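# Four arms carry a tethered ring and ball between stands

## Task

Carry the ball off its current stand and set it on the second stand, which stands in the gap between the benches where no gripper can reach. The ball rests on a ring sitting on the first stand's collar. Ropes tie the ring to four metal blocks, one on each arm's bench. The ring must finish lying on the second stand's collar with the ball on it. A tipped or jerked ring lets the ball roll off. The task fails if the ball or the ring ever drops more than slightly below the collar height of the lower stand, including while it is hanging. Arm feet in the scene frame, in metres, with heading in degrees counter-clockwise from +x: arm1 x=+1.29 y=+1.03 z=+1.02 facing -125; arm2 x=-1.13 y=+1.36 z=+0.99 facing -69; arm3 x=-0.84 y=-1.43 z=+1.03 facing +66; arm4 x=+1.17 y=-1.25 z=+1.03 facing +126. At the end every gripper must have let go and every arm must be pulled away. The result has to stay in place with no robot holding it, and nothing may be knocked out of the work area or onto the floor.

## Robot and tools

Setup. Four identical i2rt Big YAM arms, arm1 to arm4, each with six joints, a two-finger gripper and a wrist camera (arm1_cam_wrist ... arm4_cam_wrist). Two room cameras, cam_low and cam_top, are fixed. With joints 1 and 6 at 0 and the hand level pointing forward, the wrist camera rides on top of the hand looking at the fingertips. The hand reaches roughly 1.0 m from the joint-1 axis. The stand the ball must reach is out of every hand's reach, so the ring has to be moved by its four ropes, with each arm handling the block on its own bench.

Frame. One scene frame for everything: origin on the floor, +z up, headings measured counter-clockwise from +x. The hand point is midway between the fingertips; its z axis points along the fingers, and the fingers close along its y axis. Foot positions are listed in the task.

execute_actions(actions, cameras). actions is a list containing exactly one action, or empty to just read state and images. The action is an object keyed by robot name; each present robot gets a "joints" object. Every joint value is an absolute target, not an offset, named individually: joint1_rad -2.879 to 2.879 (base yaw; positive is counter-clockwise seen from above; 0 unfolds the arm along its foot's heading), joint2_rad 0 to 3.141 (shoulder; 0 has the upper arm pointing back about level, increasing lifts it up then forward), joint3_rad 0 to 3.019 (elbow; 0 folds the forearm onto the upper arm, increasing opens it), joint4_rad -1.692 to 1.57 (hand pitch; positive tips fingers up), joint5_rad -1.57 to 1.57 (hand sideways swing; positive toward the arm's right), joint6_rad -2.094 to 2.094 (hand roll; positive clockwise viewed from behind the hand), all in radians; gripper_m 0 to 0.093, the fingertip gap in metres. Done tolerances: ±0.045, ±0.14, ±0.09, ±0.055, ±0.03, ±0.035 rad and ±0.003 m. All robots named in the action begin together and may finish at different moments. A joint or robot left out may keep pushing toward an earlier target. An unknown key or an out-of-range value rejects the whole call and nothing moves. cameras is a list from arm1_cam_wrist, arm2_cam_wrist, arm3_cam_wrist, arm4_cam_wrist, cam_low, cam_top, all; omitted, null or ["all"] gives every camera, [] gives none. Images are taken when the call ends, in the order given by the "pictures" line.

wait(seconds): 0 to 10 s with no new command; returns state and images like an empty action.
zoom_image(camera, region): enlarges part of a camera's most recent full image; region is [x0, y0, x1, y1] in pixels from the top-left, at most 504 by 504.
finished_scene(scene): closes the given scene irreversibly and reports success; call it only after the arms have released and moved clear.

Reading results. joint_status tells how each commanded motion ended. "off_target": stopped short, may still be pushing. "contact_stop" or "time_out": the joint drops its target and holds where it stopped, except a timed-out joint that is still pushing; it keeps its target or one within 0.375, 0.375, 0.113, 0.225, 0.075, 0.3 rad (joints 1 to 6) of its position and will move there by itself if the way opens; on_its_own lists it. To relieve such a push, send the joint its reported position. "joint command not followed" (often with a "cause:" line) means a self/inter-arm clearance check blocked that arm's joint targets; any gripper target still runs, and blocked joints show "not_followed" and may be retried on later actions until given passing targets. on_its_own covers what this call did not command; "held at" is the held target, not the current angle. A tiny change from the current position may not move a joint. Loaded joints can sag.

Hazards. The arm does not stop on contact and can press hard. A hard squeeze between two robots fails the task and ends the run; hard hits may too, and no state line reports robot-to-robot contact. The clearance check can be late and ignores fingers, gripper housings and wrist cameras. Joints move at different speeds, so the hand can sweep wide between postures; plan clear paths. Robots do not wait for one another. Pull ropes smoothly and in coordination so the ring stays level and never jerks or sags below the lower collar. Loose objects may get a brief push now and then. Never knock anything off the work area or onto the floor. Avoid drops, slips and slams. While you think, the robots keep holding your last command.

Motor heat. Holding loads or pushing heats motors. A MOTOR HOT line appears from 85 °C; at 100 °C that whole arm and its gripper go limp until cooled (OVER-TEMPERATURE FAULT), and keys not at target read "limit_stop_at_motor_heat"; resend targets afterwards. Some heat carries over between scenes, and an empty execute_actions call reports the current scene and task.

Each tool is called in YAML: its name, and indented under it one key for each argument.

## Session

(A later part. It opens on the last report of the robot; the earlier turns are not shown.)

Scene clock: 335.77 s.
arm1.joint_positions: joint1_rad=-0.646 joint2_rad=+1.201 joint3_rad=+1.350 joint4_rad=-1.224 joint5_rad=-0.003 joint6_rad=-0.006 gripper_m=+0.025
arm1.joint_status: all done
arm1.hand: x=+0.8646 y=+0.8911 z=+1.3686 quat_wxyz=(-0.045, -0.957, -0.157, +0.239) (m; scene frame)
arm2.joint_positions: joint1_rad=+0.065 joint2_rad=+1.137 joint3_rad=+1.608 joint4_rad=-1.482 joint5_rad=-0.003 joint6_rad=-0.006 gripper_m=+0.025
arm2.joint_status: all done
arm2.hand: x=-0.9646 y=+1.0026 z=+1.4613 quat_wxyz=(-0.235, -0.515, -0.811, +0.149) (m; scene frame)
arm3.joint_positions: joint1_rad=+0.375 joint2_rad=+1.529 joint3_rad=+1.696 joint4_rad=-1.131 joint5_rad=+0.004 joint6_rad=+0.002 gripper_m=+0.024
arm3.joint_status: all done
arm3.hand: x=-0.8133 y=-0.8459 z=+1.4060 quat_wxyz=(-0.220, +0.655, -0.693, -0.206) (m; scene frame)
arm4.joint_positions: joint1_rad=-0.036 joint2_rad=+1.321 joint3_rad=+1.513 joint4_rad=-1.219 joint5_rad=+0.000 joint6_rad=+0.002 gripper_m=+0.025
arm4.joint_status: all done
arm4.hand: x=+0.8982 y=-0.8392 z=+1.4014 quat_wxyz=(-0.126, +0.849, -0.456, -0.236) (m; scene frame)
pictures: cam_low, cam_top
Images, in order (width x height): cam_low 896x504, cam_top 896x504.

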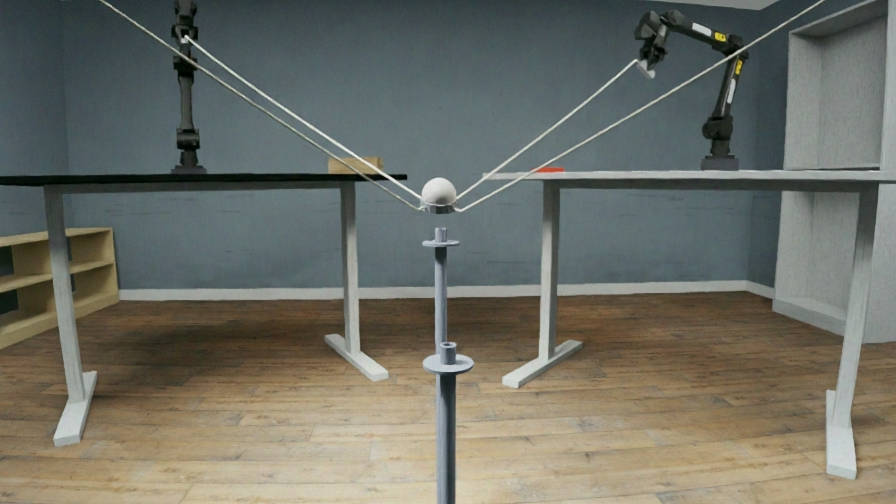

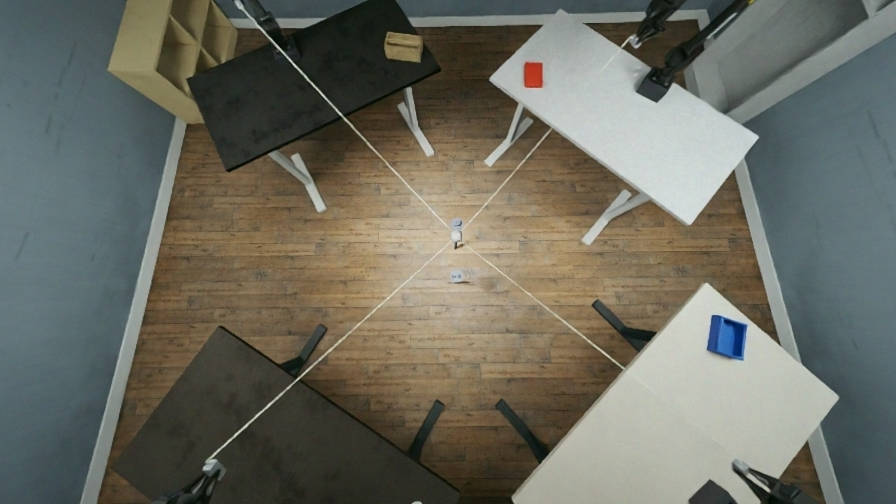

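execute_actions:
  actions:
    - {"arm1":{"joints":{"joint1_rad":-0.806,"joint2_rad":1.113,"joint3_rad":1.32,"joint4_rad":-1.255}},"arm2":{"joints":{"joint1_rad":0.168,"joint2_rad":0.964,"joint3_rad":1.512,"joint4_rad":-1.549}},"arm3":{"joints":{"joint2_rad":1.762,"joint3_rad":2.057,"joint4_rad":-1.19}},"arm4":{"joints":{"joint1_rad":-0.114,"joint2_rad":1.474,"joint3_rad":1.752,"joint4_rad":-1.233}}}
  cameras: []

wait:
  seconds: 4

zoom_image:
  camera: "cam_top"
  region: [410, 185, 510, 285]

zoom_image:
  camera: "cam_low"
  region: [390, 165, 490, 265]

Scene clock: 348.90 s.
arm1.joint_positions: joint1_rad=-0.803 joint2_rad=+1.127 joint3_rad=+1.302 joint4_rad=-1.237 joint5_rad=-0.004 joint6_rad=-0.006 gripper_m=+0.025
arm1.joint_status: all done
arm1.hand: x=+0.8742 y=+0.9629 z=+1.3727 quat_wxyz=(-0.027, -0.965, -0.081, +0.247) (m; scene frame)
arm2.joint_positions: joint1_rad=+0.168 joint2_rad=+0.972 joint3_rad=+1.498 joint4_rad=-1.539 joint5_rad=-0.002 joint6_rad=-0.006 gripper_m=+0.025
arm2.joint_status: all done
arm2.hand: x=-0.9645 y=+1.0820 z=+1.4581 quat_wxyz=(-0.241, -0.473, -0.836, +0.137) (m; scene frame)
arm3.joint_positions: joint1_rad=+0.376 joint2_rad=+1.771 joint3_rad=+1.999 joint4_rad=-1.186 joint5_rad=+0.006 joint6_rad=+0.003 gripper_m=+0.024
arm3.joint_status: all done
arm3.hand: x=-0.8093 y=-0.7597 z=+1.4067 quat_wxyz=(-0.222, +0.655, -0.692, -0.208) (m; scene frame)
arm4.joint_positions: joint1_rad=-0.116 joint2_rad=+1.497 joint3_rad=+1.684 joint4_rad=-1.237 joint5_rad=-0.001 joint6_rad=+0.002 gripper_m=+0.025
arm4.joint_status: all done
arm4.hand: x=+0.9011 y=-0.7635 z=+1.3956 quat_wxyz=(-0.130, +0.832, -0.491, -0.222) (m; scene frame)
pictures: none
No camera images: the call's "cameras" was empty. Leave "cameras" out to get every camera's image.

Scene clock: 352.90 s.
arm1.joint_positions: joint1_rad=-0.802 joint2_rad=+1.127 joint3_rad=+1.302 joint4_rad=-1.237 joint5_rad=-0.004 joint6_rad=-0.006 gripper_m=+0.025
arm1.joint_status: all done
arm1.hand: x=+0.8742 y=+0.9627 z=+1.3727 quat_wxyz=(-0.027, -0.965, -0.081, +0.247) (m; scene frame)
arm2.joint_positions: joint1_rad=+0.168 joint2_rad=+0.972 joint3_rad=+1.498 joint4_rad=-1.539 joint5_rad=-0.002 joint6_rad=-0.006 gripper_m=+0.025
arm2.joint_status: all done
arm2.hand: x=-0.9645 y=+1.0819 z=+1.4580 quat_wxyz=(-0.241, -0.473, -0.836, +0.137) (m; scene frame)
arm3.joint_positions: joint1_rad=+0.376 joint2_rad=+1.771 joint3_rad=+1.999 joint4_rad=-1.186 joint5_rad=+0.006 joint6_rad=+0.003 gripper_m=+0.024
arm3.joint_status: all done
arm3.hand: x=-0.8090 y=-0.7597 z=+1.4067 quat_wxyz=(-0.222, +0.654, -0.692, -0.208) (m; scene frame)
arm4.joint_positions: joint1_rad=-0.116 joint2_rad=+1.497 joint3_rad=+1.684 joint4_rad=-1.237 joint5_rad=-0.001 joint6_rad=+0.002 gripper_m=+0.025
arm4.joint_status: all done
arm4.hand: x=+0.9011 y=-0.7635 z=+1.3956 quat_wxyz=(-0.130, +0.832, -0.491, -0.222) (m; scene frame)
wait: 4.00 s; at rest by 0.27 s
pictures: arm1_cam_wrist, arm2_cam_wrist, arm3_cam_wrist, arm4_cam_wrist, cam_low, cam_top
Images, in order (width x height): arm1_cam_wrist 896x504, arm2_cam_wrist 896x504, arm3_cam_wrist 896x504, arm4_cam_wrist 896x504, cam_low 896x504, cam_top 896x504.

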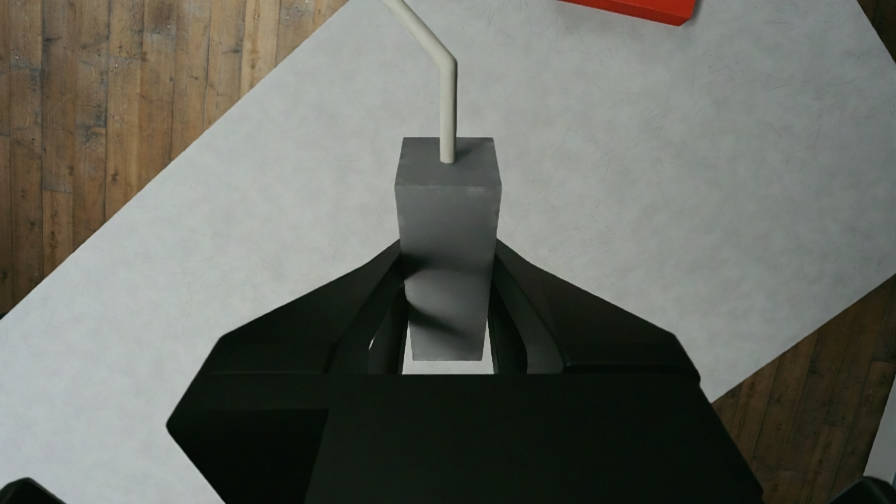

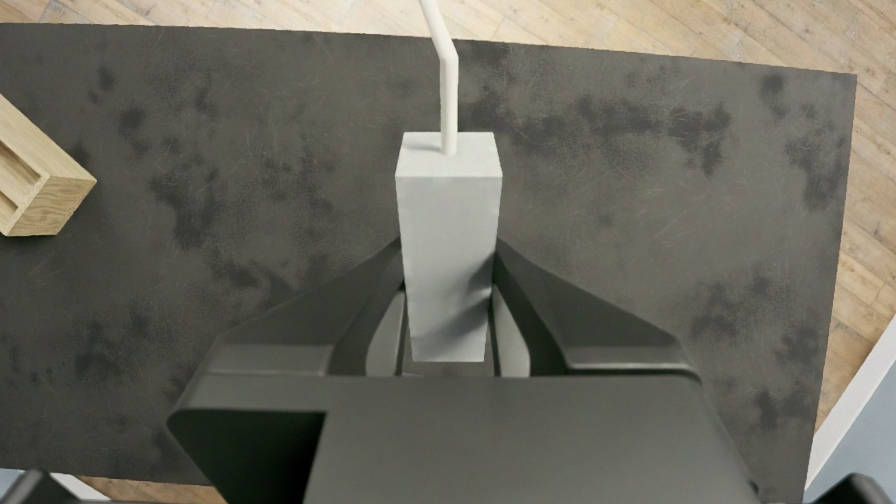

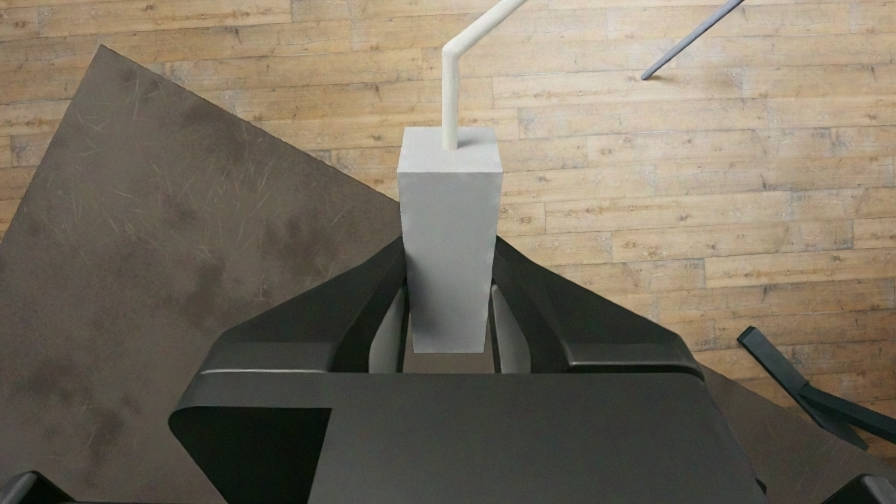

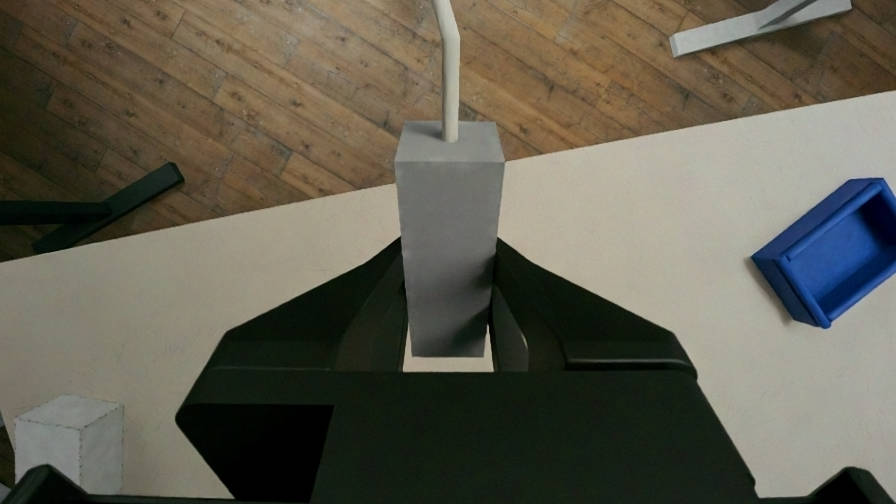

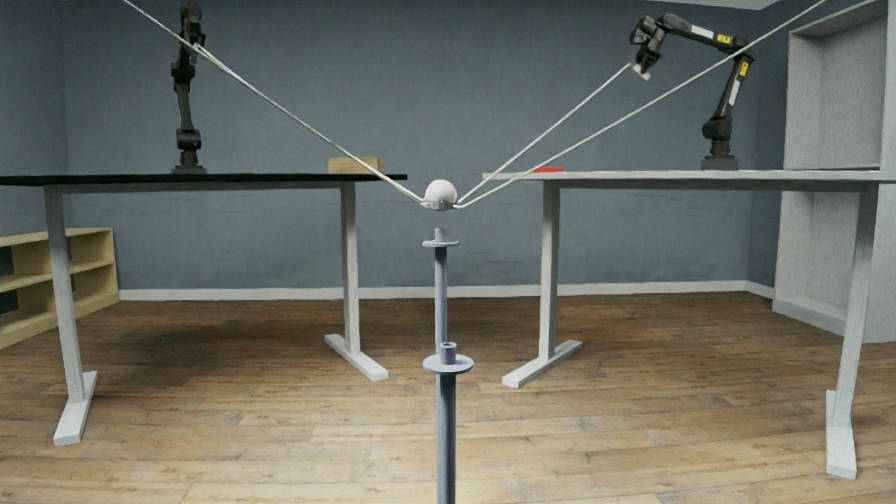

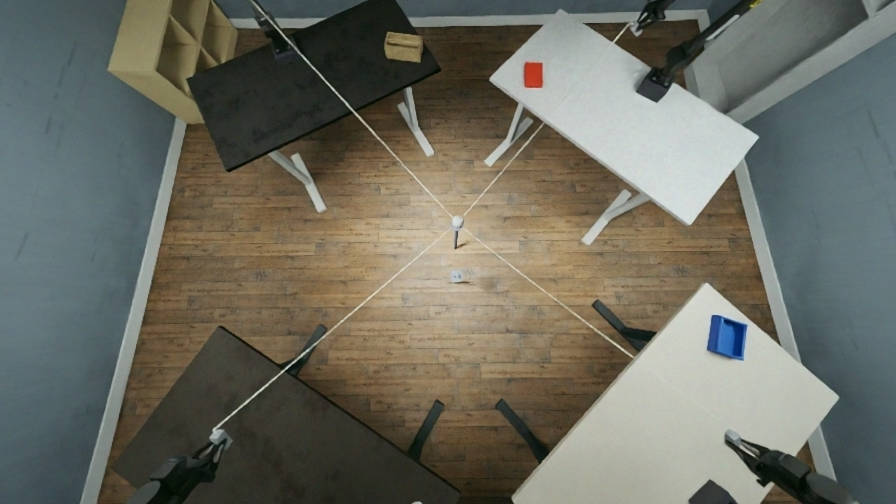

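Region (410, 185, 510, 285) of cam_top's 896x504 image, scaled by 5.040, with more detail than that image has.

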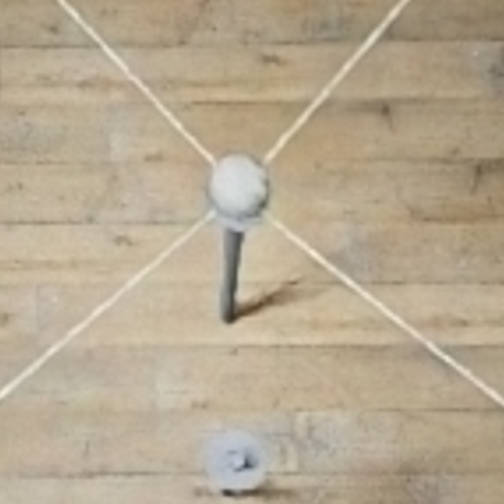

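Region (390, 165, 490, 265) of cam_low's 896x504 image, scaled by 5.040, with more detail than that image has.

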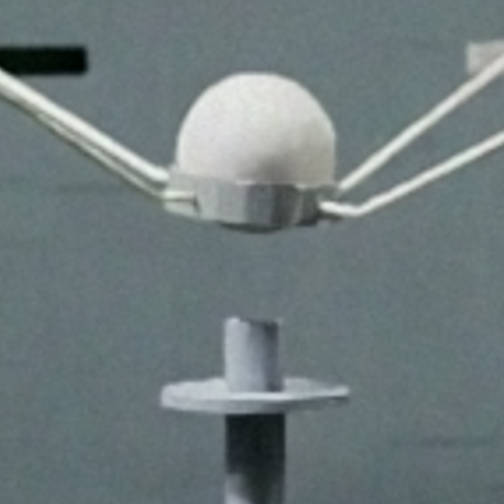

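execute_actions:
  actions:
    - {"arm1":{"joints":{"joint3_rad":1.275}},"arm2":{"joints":{"joint3_rad":1.455,"joint4_rad":-1.619}},"arm3":{"joints":{"joint1_rad":0.357,"joint3_rad":1.964}},"arm4":{"joints":{"joint3_rad":1.629,"joint4_rad":-1.142}}}
  cameras: []

Scene clock: 370.00 s.
arm1.joint_positions: joint1_rad=-0.802 joint2_rad=+1.127 joint3_rad=+1.260 joint4_rad=-1.237 joint5_rad=-0.004 joint6_rad=-0.006 gripper_m=+0.025
arm1.joint_status: all done
arm1.hand: x=+0.8809 y=+0.9636 z=+1.3521 quat_wxyz=(-0.025, -0.970, -0.082, +0.227) (m; scene frame)
arm2.joint_positions: joint1_rad=+0.168 joint2_rad=+0.975 joint3_rad=+1.443 joint4_rad=-1.605 joint5_rad=-0.002 joint6_rad=-0.006 gripper_m=+0.025
arm2.joint_status: all done
arm2.hand: x=-0.9722 y=+1.0950 z=+1.4247 quat_wxyz=(-0.189, -0.480, -0.850, +0.107) (m; scene frame)
arm3.joint_positions: joint1_rad=+0.348 joint2_rad=+1.771 joint3_rad=+1.954 joint4_rad=-1.187 joint5_rad=+0.006 joint6_rad=+0.003 gripper_m=+0.024
arm3.joint_status: all done
arm3.hand: x=-0.7909 y=-0.7667 z=+1.3837 quat_wxyz=(-0.209, +0.649, -0.706, -0.190) (m; scene frame)
arm4.joint_positions: joint1_rad=-0.116 joint2_rad=+1.497 joint3_rad=+1.621 joint4_rad=-1.159 joint5_rad=-0.001 joint6_rad=+0.002 gripper_m=+0.025
arm4.joint_status: all done
arm4.hand: x=+0.8978 y=-0.7576 z=+1.3733 quat_wxyz=(-0.133, +0.831, -0.490, -0.228) (m; scene frame)
pictures: none
No camera images: the call's "cameras" was empty. Leave "cameras" out to get every camera's image.

execute_actions:
  actions: []
  cameras: ["cam_low","cam_top"]

zoom_image:
  camera: "cam_top"
  region: [410, 185, 510, 285]

zoom_image:
  camera: "cam_low"
  region: [390, 165, 490, 265]

Scene clock: 373.13 s.
arm1.joint_positions: joint1_rad=-0.802 joint2_rad=+1.127 joint3_rad=+1.260 joint4_rad=-1.237 joint5_rad=-0.004 joint6_rad=-0.006 gripper_m=+0.025
arm1.joint_status: all done
arm1.hand: x=+0.8809 y=+0.9636 z=+1.3521 quat_wxyz=(-0.025, -0.970, -0.082, +0.227) (m; scene frame)
arm2.joint_positions: joint1_rad=+0.168 joint2_rad=+0.975 joint3_rad=+1.443 joint4_rad=-1.605 joint5_rad=-0.002 joint6_rad=-0.006 gripper_m=+0.025
arm2.joint_status: all done
arm2.hand: x=-0.9722 y=+1.0950 z=+1.4247 quat_wxyz=(-0.189, -0.480, -0.850, +0.107) (m; scene frame)
arm3.joint_positions: joint1_rad=+0.348 joint2_rad=+1.771 joint3_rad=+1.954 joint4_rad=-1.187 joint5_rad=+0.006 joint6_rad=+0.003 gripper_m=+0.024
arm3.joint_status: all done
arm3.hand: x=-0.7909 y=-0.7667 z=+1.3837 quat_wxyz=(-0.209, +0.649, -0.706, -0.190) (m; scene frame)
arm4.joint_positions: joint1_rad=-0.116 joint2_rad=+1.497 joint3_rad=+1.621 joint4_rad=-1.159 joint5_rad=-0.001 joint6_rad=+0.002 gripper_m=+0.025
arm4.joint_status: all done
arm4.hand: x=+0.8978 y=-0.7576 z=+1.3733 quat_wxyz=(-0.133, +0.831, -0.490, -0.228) (m; scene frame)
pictures: cam_low, cam_top
Images, in order (width x height): cam_low 896x504, cam_top 896x504.

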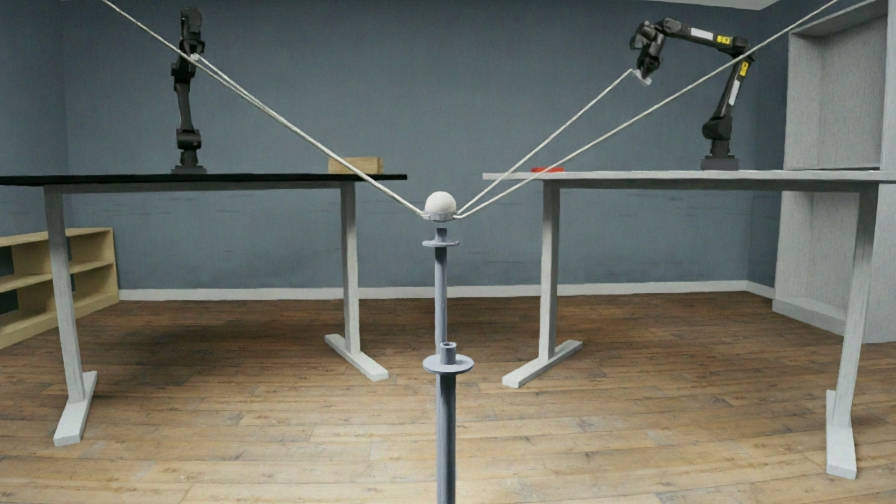

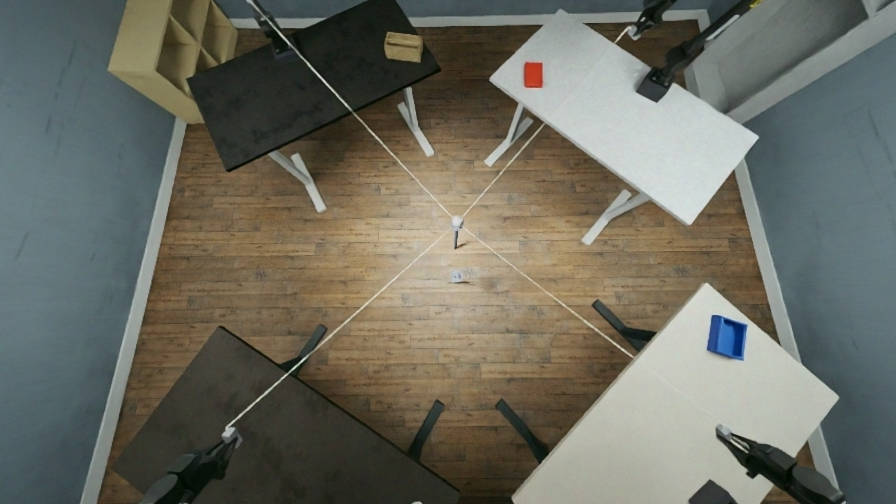

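Region (410, 185, 510, 285) of cam_top's 896x504 image, scaled by 5.040, with more detail than that image has.

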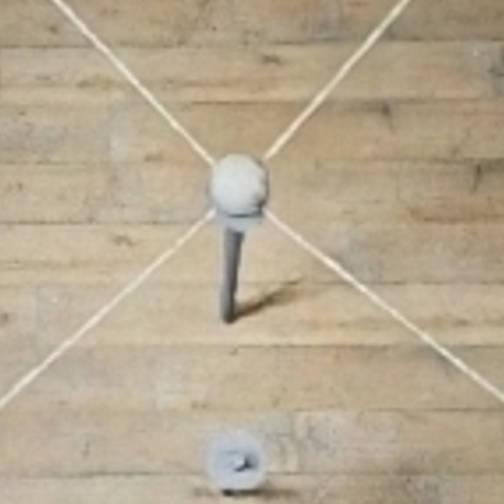

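Region (390, 165, 490, 265) of cam_low's 896x504 image, scaled by 5.040, with more detail than that image has.

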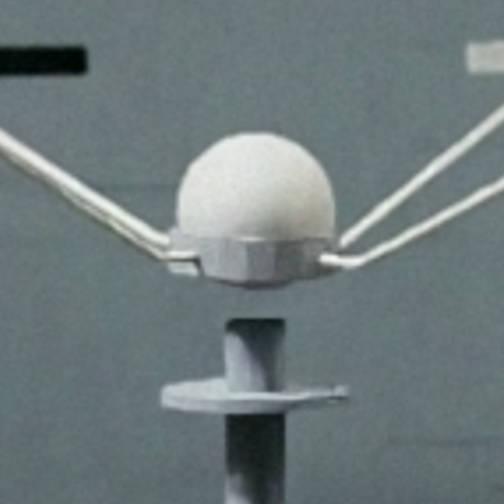

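execute_actions:
  actions:
    - {"arm1":{"joints":{"joint3_rad":1.222}},"arm2":{"joints":{"joint3_rad":1.41}},"arm3":{"joints":{"joint3_rad":1.927}},"arm4":{"joints":{"joint3_rad":1.568}}}
  cameras: ["cam_low","cam_top"]

zoom_image:
  camera: "cam_top"
  region: [410, 185, 510, 285]

zoom_image:
  camera: "cam_low"
  region: [390, 165, 490, 265]

Scene clock: 382.13 s.
arm1.joint_positions: joint1_rad=-0.802 joint2_rad=+1.127 joint3_rad=+1.204 joint4_rad=-1.237 joint5_rad=-0.004 joint6_rad=-0.006 gripper_m=+0.025
arm1.joint_status: all done
arm1.hand: x=+0.8912 y=+0.9649 z=+1.3252 quat_wxyz=(-0.023, -0.976, -0.082, +0.200) (m; scene frame)
arm2.joint_positions: joint1_rad=+0.168 joint2_rad=+0.974 joint3_rad=+1.403 joint4_rad=-1.606 joint5_rad=-0.002 joint6_rad=-0.006 gripper_m=+0.025
arm2.joint_status: all done
arm2.hand: x=-0.9735 y=+1.0972 z=+1.4070 quat_wxyz=(-0.172, -0.482, -0.853, +0.097) (m; scene frame)
arm3.joint_positions: joint1_rad=+0.348 joint2_rad=+1.771 joint3_rad=+1.918 joint4_rad=-1.187 joint5_rad=+0.006 joint6_rad=+0.003 gripper_m=+0.024
arm3.joint_status: all done
arm3.hand: x=-0.7913 y=-0.7719 z=+1.3654 quat_wxyz=(-0.196, +0.653, -0.710, -0.178) (m; scene frame)
arm4.joint_positions: joint1_rad=-0.116 joint2_rad=+1.497 joint3_rad=+1.561 joint4_rad=-1.155 joint5_rad=-0.001 joint6_rad=+0.002 gripper_m=+0.025
arm4.joint_status: all done
arm4.hand: x=+0.9027 y=-0.7664 z=+1.3441 quat_wxyz=(-0.120, +0.837, -0.494, -0.204) (m; scene frame)
pictures: cam_low, cam_top
Images, in order (width x height): cam_low 896x504, cam_top 896x504.

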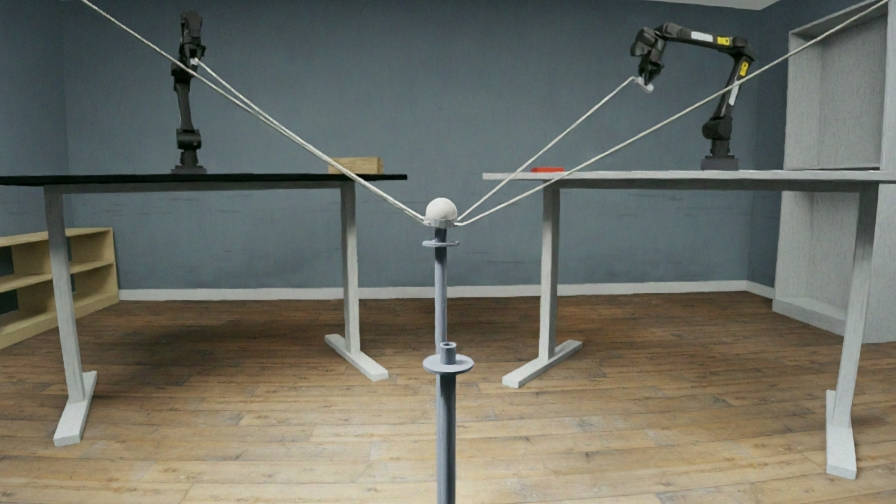

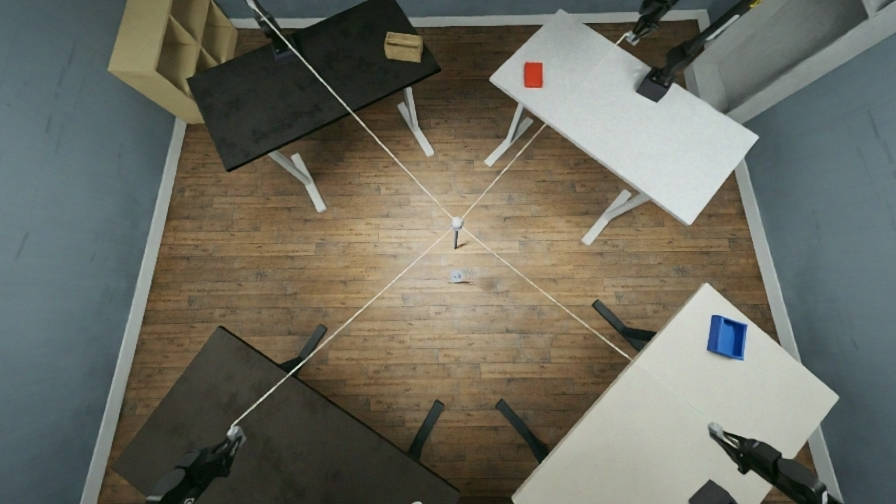

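Region (410, 185, 510, 285) of cam_top's 896x504 image, scaled by 5.040, with more detail than that image has.

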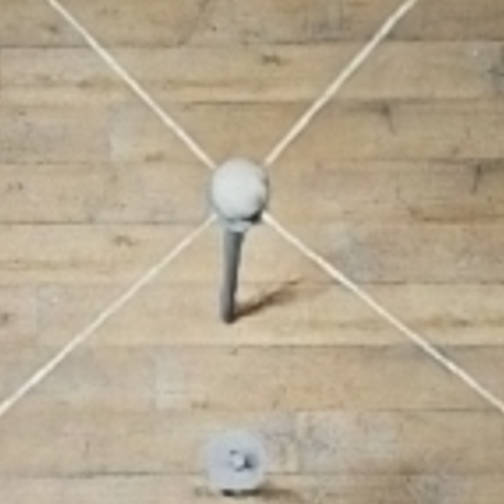

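Region (390, 165, 490, 265) of cam_low's 896x504 image, scaled by 5.040, with more detail than that image has.

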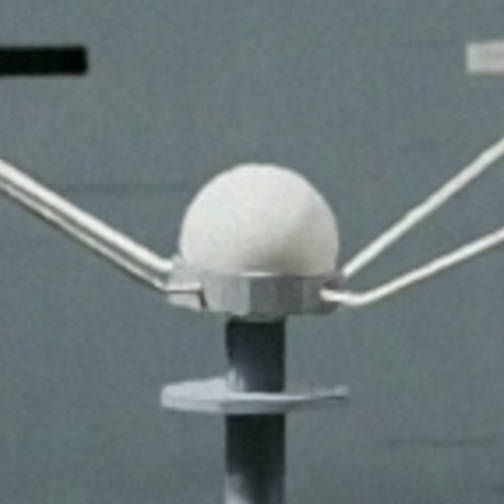

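execute_actions:
  actions:
    - {"arm1":{"joints":{"joint3_rad":1.18,"joint4_rad":-1.135}},"arm2":{"joints":{"joint3_rad":1.364}},"arm3":{"joints":{"joint3_rad":1.873}},"arm4":{"joints":{"joint3_rad":1.528,"joint4_rad":-1.075}}}
  cameras: ["cam_low"]

zoom_image:
  camera: "cam_low"
  region: [390, 165, 490, 265]

Scene clock: 387.73 s.
arm1.joint_positions: joint1_rad=-0.802 joint2_rad=+1.126 joint3_rad=+1.166 joint4_rad=-1.161 joint5_rad=-0.004 joint6_rad=-0.006 gripper_m=+0.025
arm1.joint_status: all done
arm1.hand: x=+0.8821 y=+0.9633 z=+1.3146 quat_wxyz=(-0.025, -0.972, -0.082, +0.219) (m; scene frame)
arm2.joint_positions: joint1_rad=+0.168 joint2_rad=+0.974 joint3_rad=+1.357 joint4_rad=-1.607 joint5_rad=-0.002 joint6_rad=-0.006 gripper_m=+0.025
arm2.joint_status: all done
arm2.hand: x=-0.9756 y=+1.1007 z=+1.3870 quat_wxyz=(-0.152, -0.485, -0.857, +0.086) (m; scene frame)
arm3.joint_positions: joint1_rad=+0.349 joint2_rad=+1.771 joint3_rad=+1.864 joint4_rad=-1.187 joint5_rad=+0.005 joint6_rad=+0.003 gripper_m=+0.024
arm3.joint_status: all done
arm3.hand: x=-0.7924 y=-0.7807 z=+1.3387 quat_wxyz=(-0.177, +0.658, -0.714, -0.160) (m; scene frame)
arm4.joint_positions: joint1_rad=-0.116 joint2_rad=+1.497 joint3_rad=+1.525 joint4_rad=-1.093 joint5_rad=-0.001 joint6_rad=+0.002 gripper_m=+0.025
arm4.joint_status: all done
arm4.hand: x=+0.8997 y=-0.7610 z=+1.3335 quat_wxyz=(-0.126, +0.834, -0.492, -0.215) (m; scene frame)
pictures: cam_low
Images, in order (width x height): cam_low 896x504.

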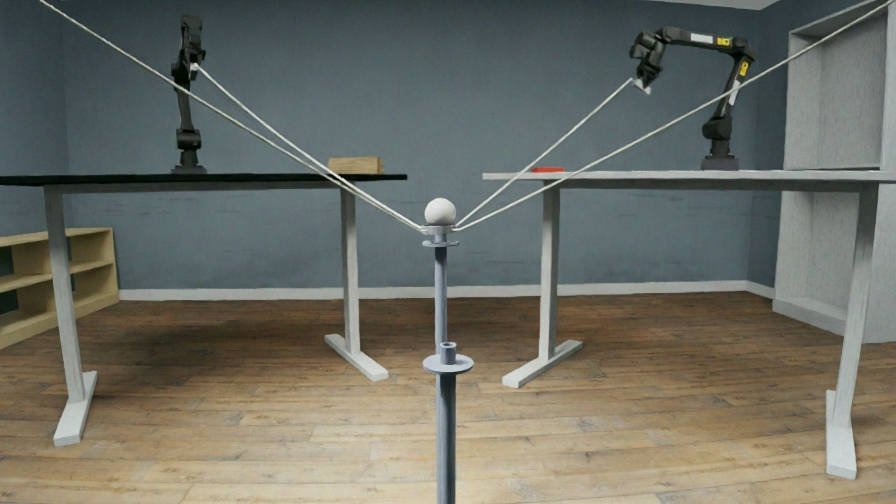

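Region (390, 165, 490, 265) of cam_low's 896x504 image, scaled by 5.040, with more detail than that image has.

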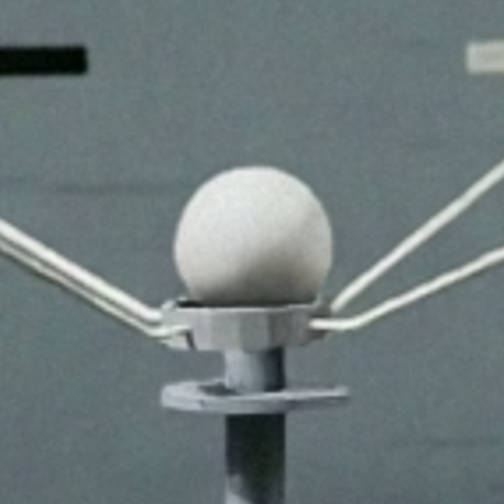

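execute_actions:
  actions:
    - {"arm1":{"joints":{"joint2_rad":1.185}},"arm2":{"joints":{"joint2_rad":1.035}},"arm3":{"joints":{"joint2_rad":1.83}},"arm4":{"joints":{"joint2_rad":1.545}}}
  cameras: ["cam_low"]

zoom_image:
  camera: "cam_low"
  region: [390, 165, 490, 265]

Scene clock: 392.80 s.
arm1.joint_positions: joint1_rad=-0.803 joint2_rad=+1.192 joint3_rad=+1.166 joint4_rad=-1.161 joint5_rad=-0.003 joint6_rad=-0.005 gripper_m=+0.025
arm1.joint_status: all done
arm1.hand: x=+0.8724 y=+0.9617 z=+1.2888 quat_wxyz=(-0.022, -0.979, -0.082, +0.187) (m; scene frame)
arm2.joint_positions: joint1_rad=+0.168 joint2_rad=+1.045 joint3_rad=+1.357 joint4_rad=-1.607 joint5_rad=-0.002 joint6_rad=-0.006 gripper_m=+0.025
arm2.joint_status: all done
arm2.hand: x=-0.9664 y=+1.0852 z=+1.3664 quat_wxyz=(-0.122, -0.487, -0.862, +0.068) (m; scene frame)
arm3.joint_positions: joint1_rad=+0.350 joint2_rad=+1.817 joint3_rad=+1.864 joint4_rad=-1.187 joint5_rad=+0.003 joint6_rad=+0.003 gripper_m=+0.024
arm3.joint_status: all done
arm3.hand: x=-0.7927 y=-0.7731 z=+1.3090 quat_wxyz=(-0.160, +0.662, -0.718, -0.146) (m; scene frame)
arm4.joint_positions: joint1_rad=-0.116 joint2_rad=+1.542 joint3_rad=+1.525 joint4_rad=-1.092 joint5_rad=-0.001 joint6_rad=+0.002 gripper_m=+0.025
arm4.joint_status: all done
arm4.hand: x=+0.8959 y=-0.7542 z=+1.3089 quat_wxyz=(-0.115, +0.839, -0.495, -0.197) (m; scene frame)
pictures: cam_low
Images, in order (width x height): cam_low 896x504.

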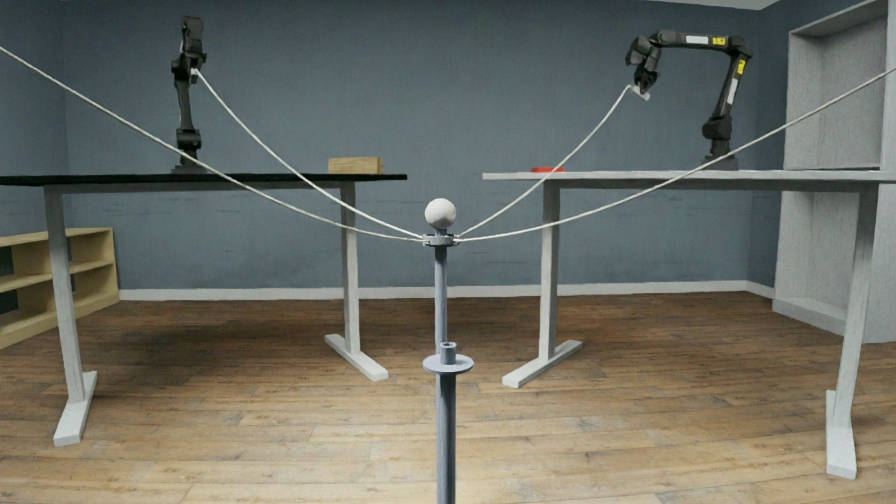

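Region (390, 165, 490, 265) of cam_low's 896x504 image, scaled by 5.040, with more detail than that image has.

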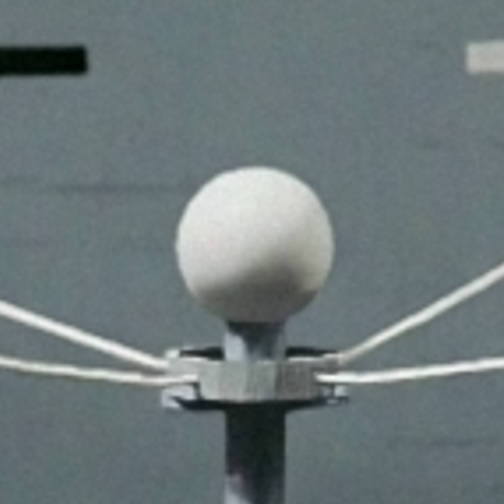

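execute_actions:
  actions:
    - {"arm1":{"joints":{"joint1_rad":-0.145,"joint2_rad":2.08,"joint3_rad":1.59,"joint4_rad":-1.05}},"arm2":{"joints":{"joint1_rad":0.098,"joint2_rad":2.02,"joint3_rad":1.56,"joint4_rad":-1.05}},"arm3":{"joints":{"joint1_rad":-0.105,"joint2_rad":2.09,"joint3_rad":1.545,"joint4_rad":-1.025}},"arm4":{"joints":{"joint2_rad":2.09,"joint3_rad":1.595,"joint4_rad":-1.03}}}
  cameras: ["cam_low"]

Scene clock: 401.90 s.
arm1.joint_positions: joint1_rad=-0.151 joint2_rad=+2.096 joint3_rad=+1.562 joint4_rad=-1.052 joint5_rad=+0.000 joint6_rad=-0.005 gripper_m=+0.025
arm1.joint_status: all done
arm1.hand: x=+0.8792 y=+0.5938 z=+1.0069 quat_wxyz=(-0.004, -0.917, -0.399, -0.009) (m; scene frame)
arm2.joint_positions: joint1_rad=+0.103 joint2_rad=+2.045 joint3_rad=+1.537 joint4_rad=-1.063 joint5_rad=+0.000 joint6_rad=-0.006 gripper_m=+0.025
arm2.joint_status: all done
arm2.hand: x=-0.8627 y=+0.8354 z=+0.9990 quat_wxyz=(-0.002, -0.520, -0.854, +0.000) (m; scene frame)
arm3.joint_positions: joint1_rad=-0.100 joint2_rad=+2.101 joint3_rad=+1.517 joint4_rad=-1.028 joint5_rad=+0.000 joint6_rad=+0.003 gripper_m=+0.024
arm3.joint_status: all done
arm3.hand: x=-0.5522 y=-0.9322 z=+0.9995 quat_wxyz=(+0.016, +0.497, -0.868, +0.008) (m; scene frame)
arm4.joint_positions: joint1_rad=-0.116 joint2_rad=+2.128 joint3_rad=+1.561 joint4_rad=-1.035 joint5_rad=-0.001 joint6_rad=+0.002 gripper_m=+0.025
arm4.joint_status: all done
arm4.hand: x=+0.8845 y=-0.7334 z=+0.9897 quat_wxyz=(+0.009, +0.861, -0.508, +0.014) (m; scene frame)
pictures: cam_low
Images, in order (width x height): cam_low 896x504.

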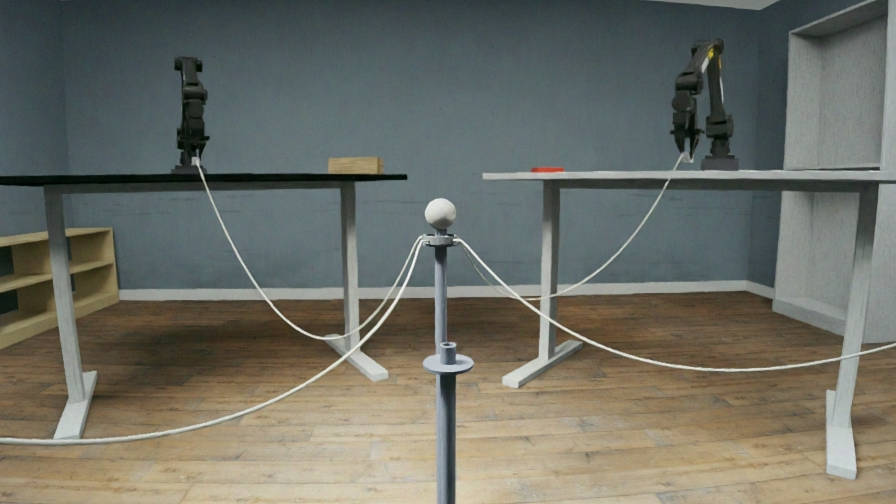

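execute_actions:
  actions:
    - {"arm1":{"joints":{"joint2_rad":2.163,"joint4_rad":-1.095}},"arm2":{"joints":{"joint2_rad":2.108,"joint4_rad":-1.09}},"arm3":{"joints":{"joint2_rad":2.175}},"arm4":{"joints":{"joint2_rad":2.185,"joint4_rad":-1.055}}}
  cameras: []

Scene clock: 406.37 s.
arm1.joint_positions: joint1_rad=-0.151 joint2_rad=+2.157 joint3_rad=+1.562 joint4_rad=-1.078 joint5_rad=+0.000 joint6_rad=-0.005 gripper_m=+0.025
arm1.joint_status: all done
arm1.hand: x=+0.8905 y=+0.6052 z=+0.9726 quat_wxyz=(+0.013, -0.916, -0.398, -0.048) (m; scene frame)
arm2.joint_positions: joint1_rad=+0.103 joint2_rad=+2.101 joint3_rad=+1.537 joint4_rad=-1.078 joint5_rad=+0.000 joint6_rad=-0.006 gripper_m=+0.025
arm2.joint_status: all done
arm2.hand: x=-0.8678 y=+0.8455 z=+0.9676 quat_wxyz=(+0.028, -0.520, -0.853, -0.018) (m; scene frame)
arm3.joint_positions: joint1_rad=-0.100 joint2_rad=+2.157 joint3_rad=+1.517 joint4_rad=-1.028 joint5_rad=+0.000 joint6_rad=+0.003 gripper_m=+0.024
arm3.joint_status: all done
arm3.hand: x=-0.5572 y=-0.9407 z=+0.9684 quat_wxyz=(+0.040, +0.496, -0.867, +0.022) (m; scene frame)
arm4.joint_positions: joint1_rad=-0.116 joint2_rad=+2.173 joint3_rad=+1.561 joint4_rad=-1.047 joint5_rad=-0.001 joint6_rad=+0.002 gripper_m=+0.025
arm4.joint_status: all done
arm4.hand: x=+0.8899 y=-0.7430 z=+0.9644 quat_wxyz=(+0.023, +0.860, -0.508, +0.038) (m; scene frame)
pictures: none
No camera images: the call's "cameras" was empty. Leave "cameras" out to get every camera's image.

execute_actions:
  actions:
    - {"arm1":{"joints":{"gripper_m":0.06}},"arm2":{"joints":{"gripper_m":0.06}},"arm3":{"joints":{"gripper_m":0.06}},"arm4":{"joints":{"gripper_m":0.06}}}
  cameras: []

execute_actions:
  actions:
    - {"arm1":{"joints":{"joint2_rad":1.5}},"arm2":{"joints":{"joint2_rad":1.5}},"arm3":{"joints":{"joint2_rad":1.5}},"arm4":{"joints":{"joint2_rad":1.5}}}
  cameras: ["cam_low","cam_top"]

zoom_image:
  camera: "cam_low"
  region: [390, 165, 490, 265]

Scene clock: 413.17 s.
arm1.joint_positions: joint1_rad=-0.151 joint2_rad=+2.157 joint3_rad=+1.562 joint4_rad=-1.078 joint5_rad=+0.000 joint6_rad=-0.005 gripper_m=+0.060
arm1.joint_status: all done
arm1.hand: x=+0.8906 y=+0.6053 z=+0.9726 quat_wxyz=(+0.013, -0.916, -0.398, -0.049) (m; scene frame)
arm2.joint_positions: joint1_rad=+0.103 joint2_rad=+2.101 joint3_rad=+1.537 joint4_rad=-1.078 joint5_rad=+0.000 joint6_rad=-0.006 gripper_m=+0.060
arm2.joint_status: all done
arm2.hand: x=-0.8678 y=+0.8455 z=+0.9676 quat_wxyz=(+0.028, -0.520, -0.853, -0.018) (m; scene frame)
arm3.joint_positions: joint1_rad=-0.100 joint2_rad=+2.157 joint3_rad=+1.517 joint4_rad=-1.028 joint5_rad=+0.000 joint6_rad=+0.003 gripper_m=+0.060
arm3.joint_status: all done
arm3.hand: x=-0.5572 y=-0.9407 z=+0.9684 quat_wxyz=(+0.040, +0.496, -0.867, +0.022) (m; scene frame)
arm4.joint_positions: joint1_rad=-0.116 joint2_rad=+2.173 joint3_rad=+1.561 joint4_rad=-1.047 joint5_rad=-0.001 joint6_rad=+0.002 gripper_m=+0.060
arm4.joint_status: all done
arm4.hand: x=+0.8899 y=-0.7430 z=+0.9644 quat_wxyz=(+0.023, +0.860, -0.508, +0.038) (m; scene frame)
pictures: none
No camera images: the call's "cameras" was empty. Leave "cameras" out to get every camera's image.

Scene clock: 414.87 s.
arm1.joint_positions: joint1_rad=-0.151 joint2_rad=+1.493 joint3_rad=+1.583 joint4_rad=-1.078 joint5_rad=+0.000 joint6_rad=-0.005 gripper_m=+0.060
arm1.joint_status: all done
arm1.hand: x=+0.8897 y=+0.6119 z=+1.3656 quat_wxyz=(-0.120, -0.879, -0.380, +0.263) (m; scene frame)
arm2.joint_positions: joint1_rad=+0.103 joint2_rad=+1.497 joint3_rad=+1.545 joint4_rad=-1.078 joint5_rad=+0.000 joint6_rad=-0.006 gripper_m=+0.060
arm2.joint_status: all done
arm2.hand: x=-0.8719 y=+0.8529 z=+1.3147 quat_wxyz=(-0.229, -0.501, -0.822, +0.141) (m; scene frame)
arm3.joint_positions: joint1_rad=-0.100 joint2_rad=+1.482 joint3_rad=+1.540 joint4_rad=-1.028 joint5_rad=+0.000 joint6_rad=+0.003 gripper_m=+0.060
arm3.joint_status: all done
arm3.hand: x=-0.5548 y=-0.9380 z=+1.3654 quat_wxyz=(-0.258, +0.474, -0.828, -0.150) (m; scene frame)
arm4.joint_positions: joint1_rad=-0.116 joint2_rad=+1.489 joint3_rad=+1.579 joint4_rad=-1.050 joint5_rad=-0.001 joint6_rad=+0.002 gripper_m=+0.060
arm4.joint_status: all done
arm4.hand: x=+0.8912 y=-0.7456 z=+1.3706 quat_wxyz=(-0.152, +0.822, -0.485, -0.258) (m; scene frame)
pictures: cam_low, cam_top
Images, in order (width x height): cam_low 896x504, cam_top 896x504.

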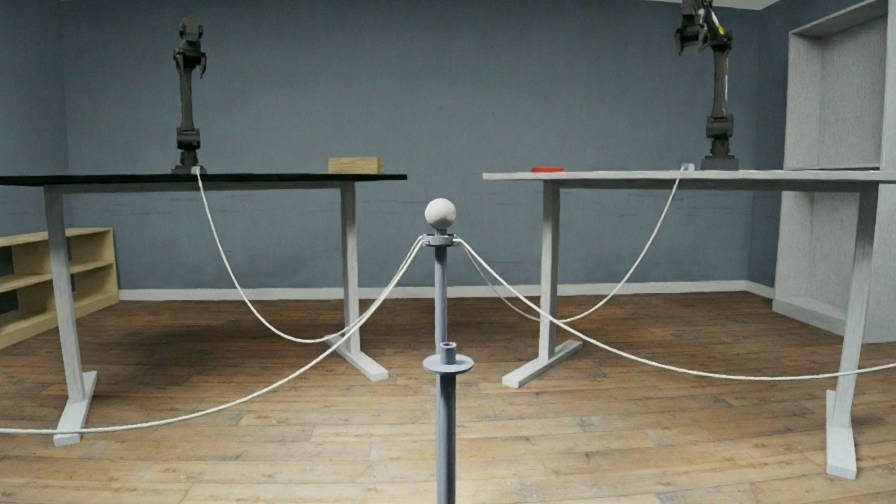

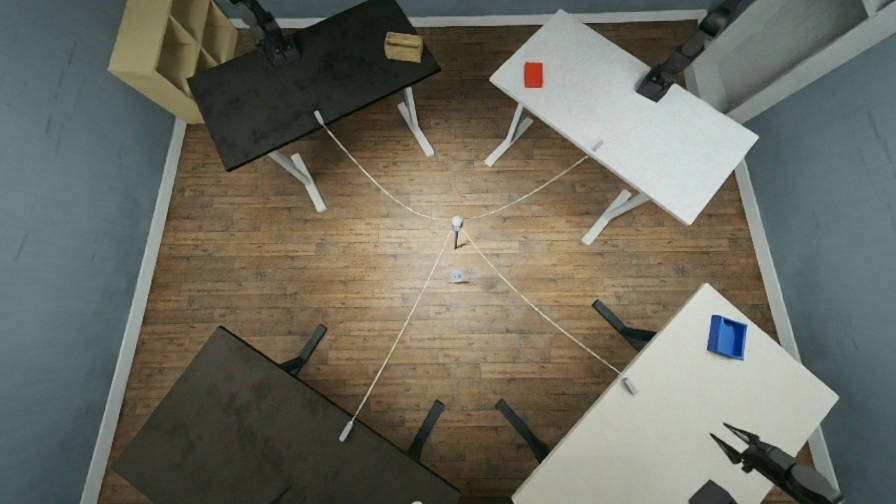

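Region (390, 165, 490, 265) of cam_low's 896x504 image, scaled by 5.040, with more detail than that image has.

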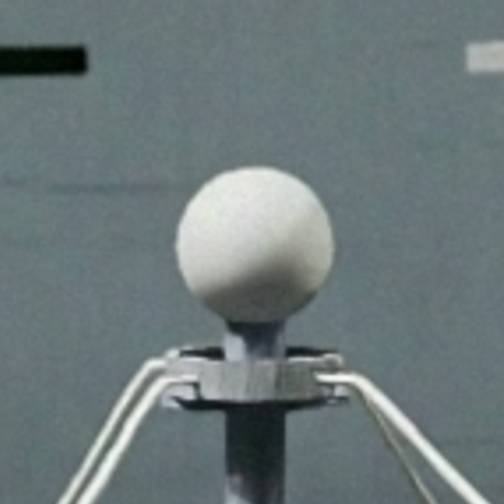

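finished_scene:
  scene: 1

The scene is finished: the task was done.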